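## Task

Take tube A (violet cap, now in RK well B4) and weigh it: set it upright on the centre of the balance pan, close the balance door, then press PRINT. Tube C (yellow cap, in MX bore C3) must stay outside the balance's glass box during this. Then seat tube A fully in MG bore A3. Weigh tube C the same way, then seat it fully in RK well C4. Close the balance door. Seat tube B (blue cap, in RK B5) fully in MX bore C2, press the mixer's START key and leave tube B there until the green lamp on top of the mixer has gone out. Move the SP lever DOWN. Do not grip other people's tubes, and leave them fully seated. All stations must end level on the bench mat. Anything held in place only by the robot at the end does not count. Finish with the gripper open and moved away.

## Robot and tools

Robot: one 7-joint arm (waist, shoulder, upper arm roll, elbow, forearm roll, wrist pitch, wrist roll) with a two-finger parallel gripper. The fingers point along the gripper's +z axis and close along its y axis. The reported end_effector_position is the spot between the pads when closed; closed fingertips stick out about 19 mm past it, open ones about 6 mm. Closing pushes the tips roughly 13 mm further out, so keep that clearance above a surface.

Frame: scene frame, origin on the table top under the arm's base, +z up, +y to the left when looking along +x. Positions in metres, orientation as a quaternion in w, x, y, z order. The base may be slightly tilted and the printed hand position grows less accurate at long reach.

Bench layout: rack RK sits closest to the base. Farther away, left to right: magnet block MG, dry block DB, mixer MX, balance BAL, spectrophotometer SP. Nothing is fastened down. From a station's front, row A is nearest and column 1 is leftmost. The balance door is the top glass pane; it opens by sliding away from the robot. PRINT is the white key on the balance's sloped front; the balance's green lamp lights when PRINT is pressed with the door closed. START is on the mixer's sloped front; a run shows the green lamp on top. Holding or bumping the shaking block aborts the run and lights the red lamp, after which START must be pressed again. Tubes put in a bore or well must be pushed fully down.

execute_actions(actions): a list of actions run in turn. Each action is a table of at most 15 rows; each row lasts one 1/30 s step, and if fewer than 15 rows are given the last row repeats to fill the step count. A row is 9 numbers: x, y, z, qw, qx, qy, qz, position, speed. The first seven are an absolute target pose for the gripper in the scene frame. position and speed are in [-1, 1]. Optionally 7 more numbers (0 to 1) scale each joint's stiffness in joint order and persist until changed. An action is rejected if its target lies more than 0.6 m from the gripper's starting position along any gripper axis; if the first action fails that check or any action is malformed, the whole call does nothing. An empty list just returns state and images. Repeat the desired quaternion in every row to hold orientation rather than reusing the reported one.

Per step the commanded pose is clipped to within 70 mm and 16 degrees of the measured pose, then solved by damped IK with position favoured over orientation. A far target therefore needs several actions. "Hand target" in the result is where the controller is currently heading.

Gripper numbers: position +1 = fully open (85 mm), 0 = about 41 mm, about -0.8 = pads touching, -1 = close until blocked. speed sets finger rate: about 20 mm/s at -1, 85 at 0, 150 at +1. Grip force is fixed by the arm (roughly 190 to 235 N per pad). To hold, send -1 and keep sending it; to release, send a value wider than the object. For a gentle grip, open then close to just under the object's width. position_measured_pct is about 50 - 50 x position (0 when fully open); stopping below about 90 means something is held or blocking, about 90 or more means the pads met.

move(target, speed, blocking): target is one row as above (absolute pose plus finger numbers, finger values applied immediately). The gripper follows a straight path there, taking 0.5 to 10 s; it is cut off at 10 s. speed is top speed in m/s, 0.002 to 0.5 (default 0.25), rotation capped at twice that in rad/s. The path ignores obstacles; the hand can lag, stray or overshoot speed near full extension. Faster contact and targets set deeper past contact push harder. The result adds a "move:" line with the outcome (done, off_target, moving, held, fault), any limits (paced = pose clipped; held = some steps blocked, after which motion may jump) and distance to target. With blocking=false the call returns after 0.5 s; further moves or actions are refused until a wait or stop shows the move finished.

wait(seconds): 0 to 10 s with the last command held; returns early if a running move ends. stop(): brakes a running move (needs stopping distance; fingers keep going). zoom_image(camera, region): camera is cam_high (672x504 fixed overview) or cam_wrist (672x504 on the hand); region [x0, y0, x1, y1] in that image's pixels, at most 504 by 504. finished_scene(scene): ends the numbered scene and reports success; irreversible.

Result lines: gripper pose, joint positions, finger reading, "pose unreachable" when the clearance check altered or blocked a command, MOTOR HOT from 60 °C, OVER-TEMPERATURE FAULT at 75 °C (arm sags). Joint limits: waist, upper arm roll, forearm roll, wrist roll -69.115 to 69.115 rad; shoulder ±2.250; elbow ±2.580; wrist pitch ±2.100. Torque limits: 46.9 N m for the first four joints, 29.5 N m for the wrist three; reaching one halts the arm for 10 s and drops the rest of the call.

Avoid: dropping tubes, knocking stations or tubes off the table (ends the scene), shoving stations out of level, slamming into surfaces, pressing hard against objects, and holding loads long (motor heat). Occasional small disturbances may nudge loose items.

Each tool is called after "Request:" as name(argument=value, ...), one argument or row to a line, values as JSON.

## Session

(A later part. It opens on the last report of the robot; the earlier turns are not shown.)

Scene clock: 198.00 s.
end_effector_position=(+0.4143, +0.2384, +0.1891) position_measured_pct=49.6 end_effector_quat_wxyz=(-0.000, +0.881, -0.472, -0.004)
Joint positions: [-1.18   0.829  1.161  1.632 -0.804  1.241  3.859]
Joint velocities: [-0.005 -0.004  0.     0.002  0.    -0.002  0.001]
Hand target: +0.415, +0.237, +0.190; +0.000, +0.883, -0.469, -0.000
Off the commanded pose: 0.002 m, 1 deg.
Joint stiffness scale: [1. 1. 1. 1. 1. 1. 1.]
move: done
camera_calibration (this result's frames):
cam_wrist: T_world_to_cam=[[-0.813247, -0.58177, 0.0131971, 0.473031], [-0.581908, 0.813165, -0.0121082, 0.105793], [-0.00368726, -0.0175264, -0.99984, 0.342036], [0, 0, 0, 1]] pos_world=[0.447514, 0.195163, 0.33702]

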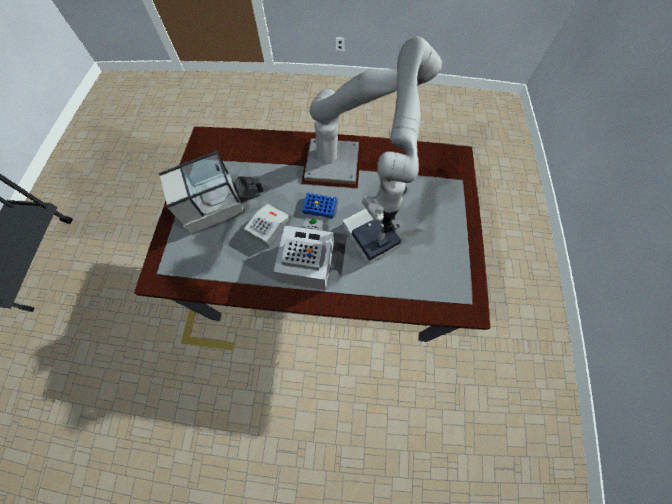

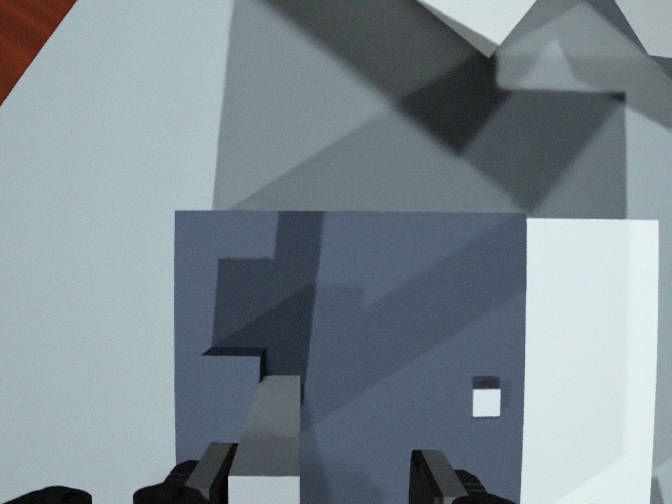

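Request:
move(
  target=[0.3945, 0.2226, 0.185, 0, 0.8829, -0.4695, 0, 0, 1],
  speed=0.03,
)

Scene clock: 199.77 s.
end_effector_position=(+0.3939, +0.2240, +0.1842) position_measured_pct=49.6 end_effector_quat_wxyz=(-0.000, +0.881, -0.473, -0.004)
Joint positions: [-1.216  0.798  1.176  1.727 -0.798  1.192  3.896]
Joint velocities: [-0.007 -0.004  0.     0.003 -0.    -0.001  0.   ]
Hand target: +0.394, +0.223, +0.185; +0.000, +0.883, -0.469, -0.000
Off the commanded pose: 0.002 m, 1 deg.
Joint stiffness scale: [1. 1. 1. 1. 1. 1. 1.]
move: done
camera_calibration (this result's frames):
cam_wrist: T_world_to_cam=[[-0.813441, -0.5815, 0.0130967, 0.448198], [-0.581637, 0.813356, -0.0122748, 0.105486], [-0.00351449, -0.0176024, -0.999839, 0.336714], [0, 0, 0, 1]] pos_world=[0.42712, 0.180757, 0.332084]

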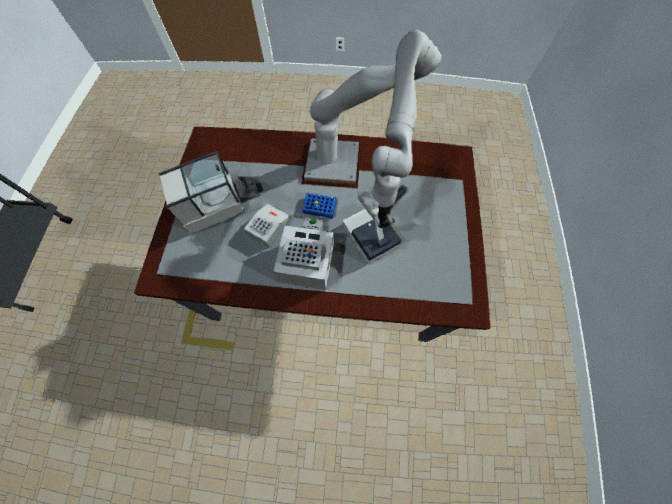

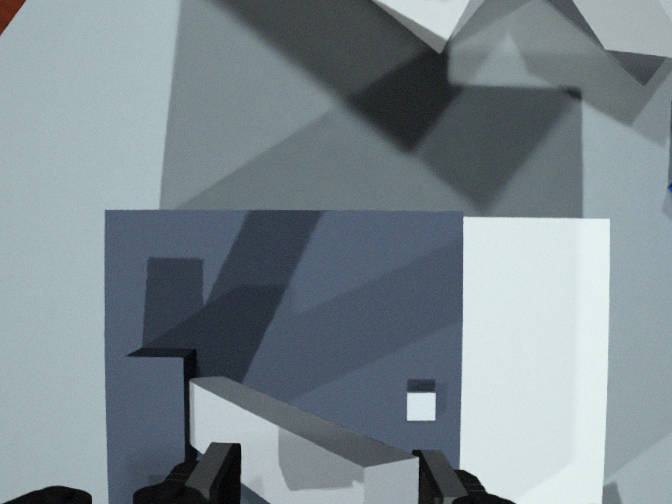

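Request:
move(
  target=[0.3826, 0.2142, 0.139, 0, 0.8829, -0.4695, 0, 1, -1],
  speed=0.03,
)

Scene clock: 203.03 s.
end_effector_position=(+0.3815, +0.2148, +0.1408) position_measured_pct=0.0 end_effector_quat_wxyz=(+0.001, +0.883, -0.469, -0.001)
Joint positions: [-1.209  0.83   1.119  1.835 -0.86   1.069  3.969]
Joint velocities: [ 0. -0.  0. -0. -0. -0. -0.]
Hand target: +0.382, +0.214, +0.139; +0.000, +0.883, -0.469, -0.000
Off the commanded pose: 0.002 m, 0 deg.
Joint stiffness scale: [1. 1. 1. 1. 1. 1. 1.]
move: done
camera_calibration (this result's frames):
cam_wrist: T_world_to_cam=[[-0.809096, -0.587532, 0.0130504, 0.432936], [-0.587676, 0.808871, -0.0190785, 0.109448], [0.000653123, -0.0231057, -0.999733, 0.292733], [0, 0, 0, 1]] pos_world=[0.414416, 0.172598, 0.289093]

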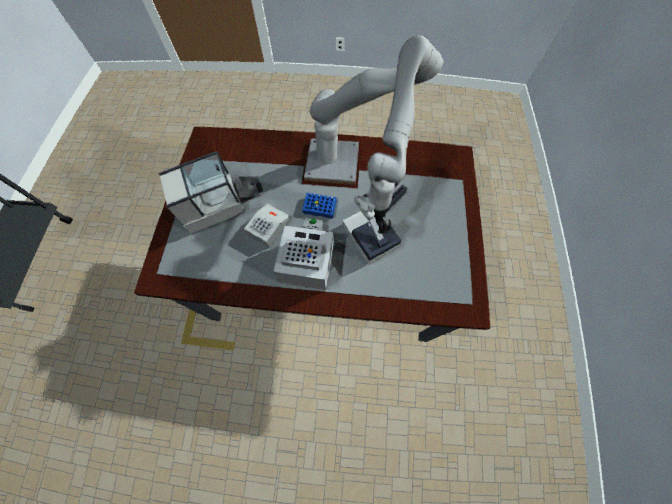

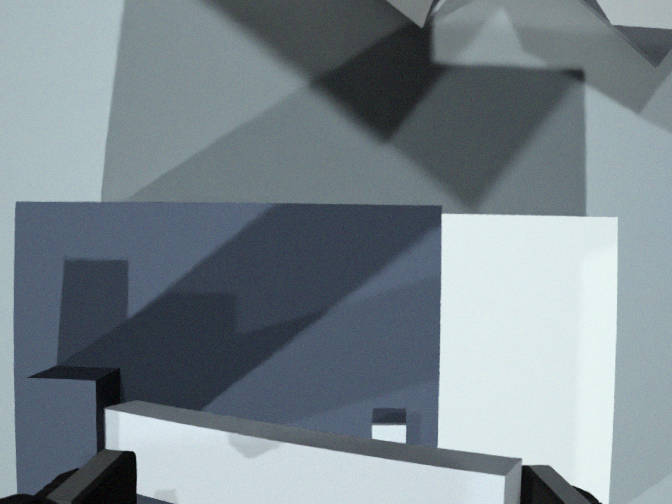

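Request:
move(
  target=[0.3761, 0.2096, 0.123, 0, 0.8829, -0.4695, 0, 1, -1],
  speed=0.015,
)

Scene clock: 205.13 s.
end_effector_position=(+0.3750, +0.2104, +0.1248) position_measured_pct=0.0 end_effector_quat_wxyz=(+0.001, +0.883, -0.469, -0.001)
Joint positions: [-1.204  0.841  1.095  1.878 -0.89   1.023  4.002]
Joint velocities: [ 0.002  0.002 -0.002  0.003 -0.001 -0.002  0.001]
Hand target: +0.376, +0.210, +0.123; +0.000, +0.883, -0.469, -0.000
Off the commanded pose: 0.002 m, 0 deg.
Joint stiffness scale: [1. 1. 1. 1. 1. 1. 1.]
move: done
camera_calibration (this result's frames):
cam_wrist: T_world_to_cam=[[-0.80892, -0.587773, 0.0130658, 0.425334], [-0.587918, 0.808705, -0.0186719, 0.108959], [0.000408427, -0.0227857, -0.99974, 0.276598], [0, 0, 0, 1]] pos_world=[0.408007, 0.168187, 0.273003]

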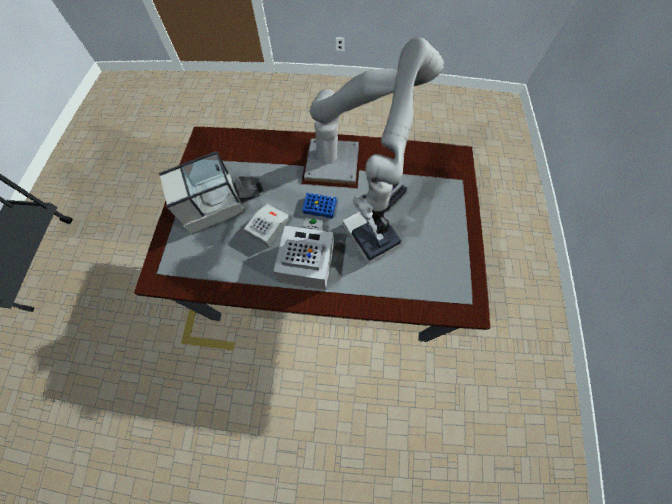

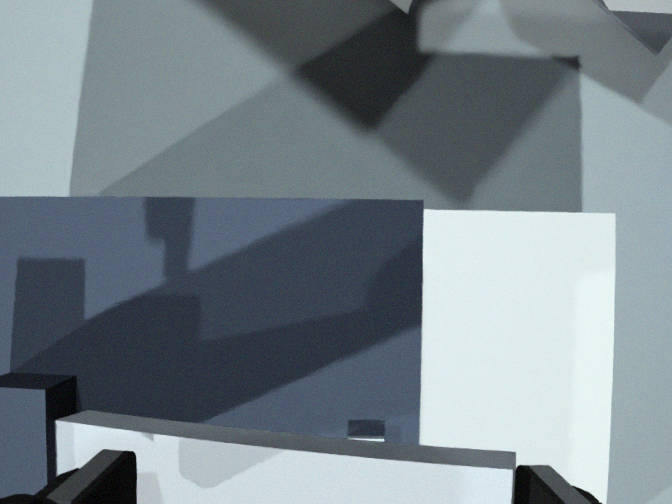

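Request:
move(
  target=[0.3708, 0.2059, 0.117, 0, 0.8829, -0.4695, 0, 1, -1],
  speed=0.01,
)

Scene clock: 207.67 s.
end_effector_position=(+0.3703, +0.2065, +0.1186) position_measured_pct=0.0 end_effector_quat_wxyz=(+0.001, +0.883, -0.470, -0.000)
Joint positions: [-1.204  0.841  1.087  1.905 -0.903  0.999  4.021]
Joint velocities: [ 0.002 -0.    -0.001  0.003 -0.001 -0.001  0.001]
Hand target: +0.371, +0.206, +0.117; +0.000, +0.883, -0.469, -0.000
Off the commanded pose: 0.002 m, 0 deg.
Joint stiffness scale: [1. 1. 1. 1. 1. 1. 1.]
move: done
camera_calibration (this result's frames):
cam_wrist: T_world_to_cam=[[-0.8095, -0.586985, 0.0125706, 0.419369], [-0.587119, 0.809276, -0.0190875, 0.108914], [0.00103099, -0.0228317, -0.999739, 0.270168], [0, 0, 0, 1]] pos_world=[0.403146, 0.16419, 0.266904]

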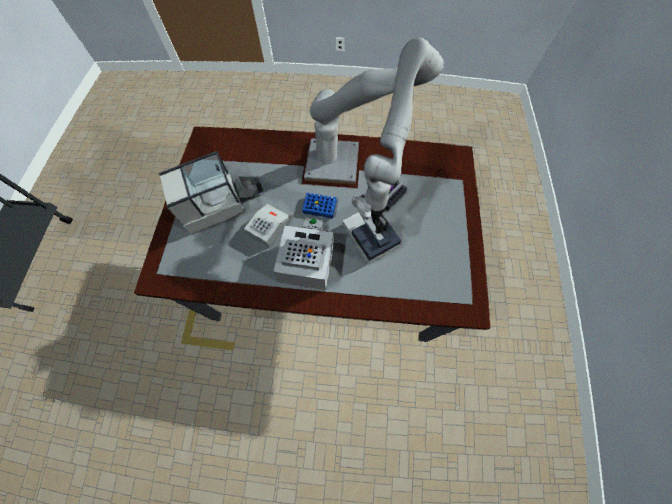

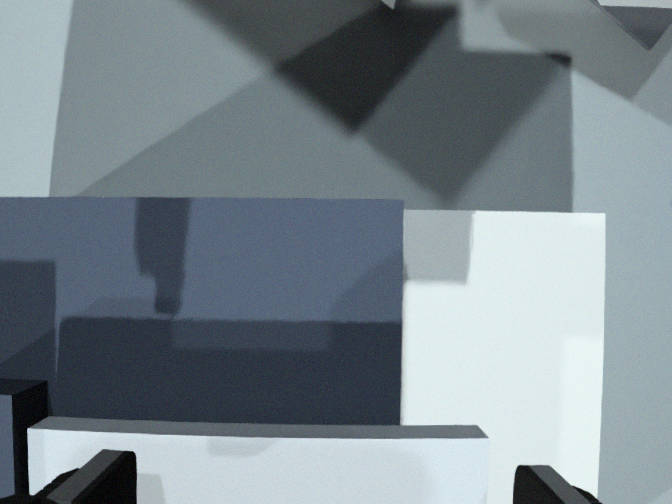

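The lever is down. Now I'll rise and move clear.

Request:
move(
  target=[0.36, 0.19, 0.30, 0, 0.8829, -0.4695, 0, 1, 0],
  speed=0.3,
)

Scene clock: 209.03 s.
end_effector_position=(+0.3617, +0.1900, +0.2979) position_measured_pct=0.0 end_effector_quat_wxyz=(-0.001, +0.883, -0.469, +0.001)
Joint positions: [-1.358  0.595  1.384  1.672 -0.596  1.386  3.828]
Joint velocities: [-0.007 -0.002  0.002  0.001 -0.     0.002 -0.   ]
Hand target: +0.360, +0.190, +0.300; +0.000, +0.883, -0.470, +0.000
Off the commanded pose: 0.003 m, 0 deg.
Joint stiffness scale: [1. 1. 1. 1. 1. 1. 1.]
move: done
camera_calibration (this result's frames):
cam_wrist: T_world_to_cam=[[-0.809394, -0.587197, 0.00893697, 0.401542], [-0.58725, 0.809169, -0.0195639, 0.120809], [0.00425634, -0.0210831, -0.999769, 0.447533], [0, 0, 0, 1]] pos_world=[0.394046, 0.147465, 0.446204]

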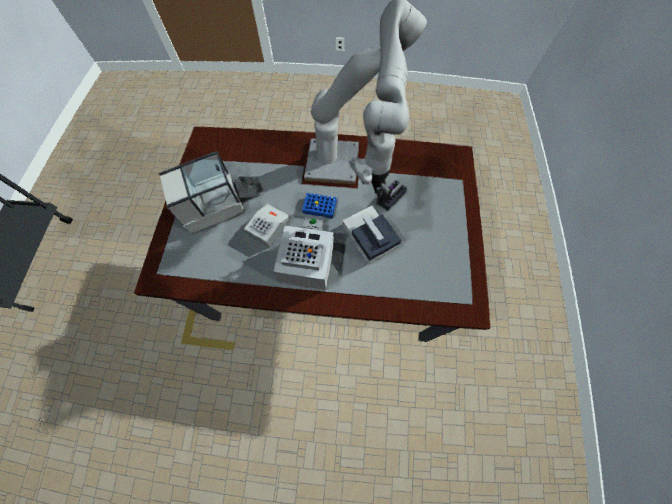

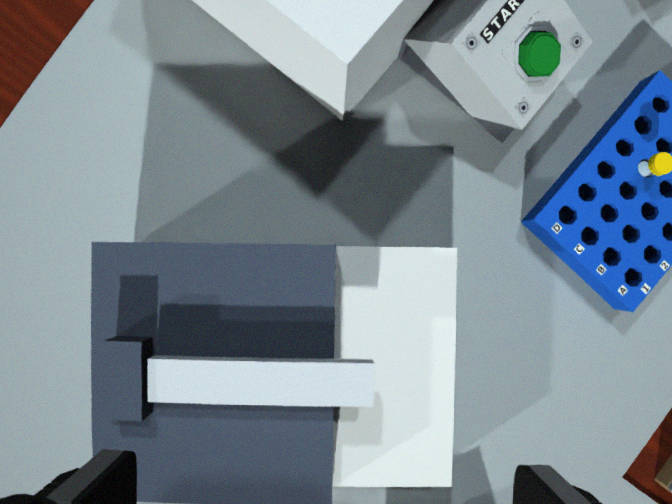

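Request:
zoom_image(
  camera="cam_high",
  region=[140, 140, 440, 310],
)

Region (140, 140, 440, 310) of cam_high's 672x504 image, scaled by 1.680, with more detail than that image has; it fills the top 286 rows of this view, and the rest is white.

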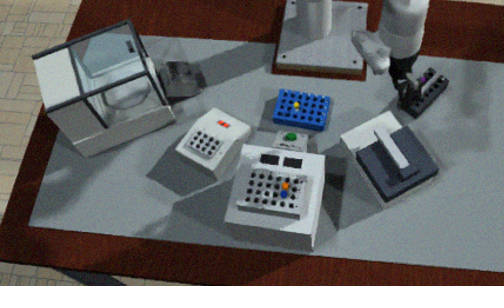

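Request:
finished_scene(
  scene=2,
)

The scene is finished: the task was done.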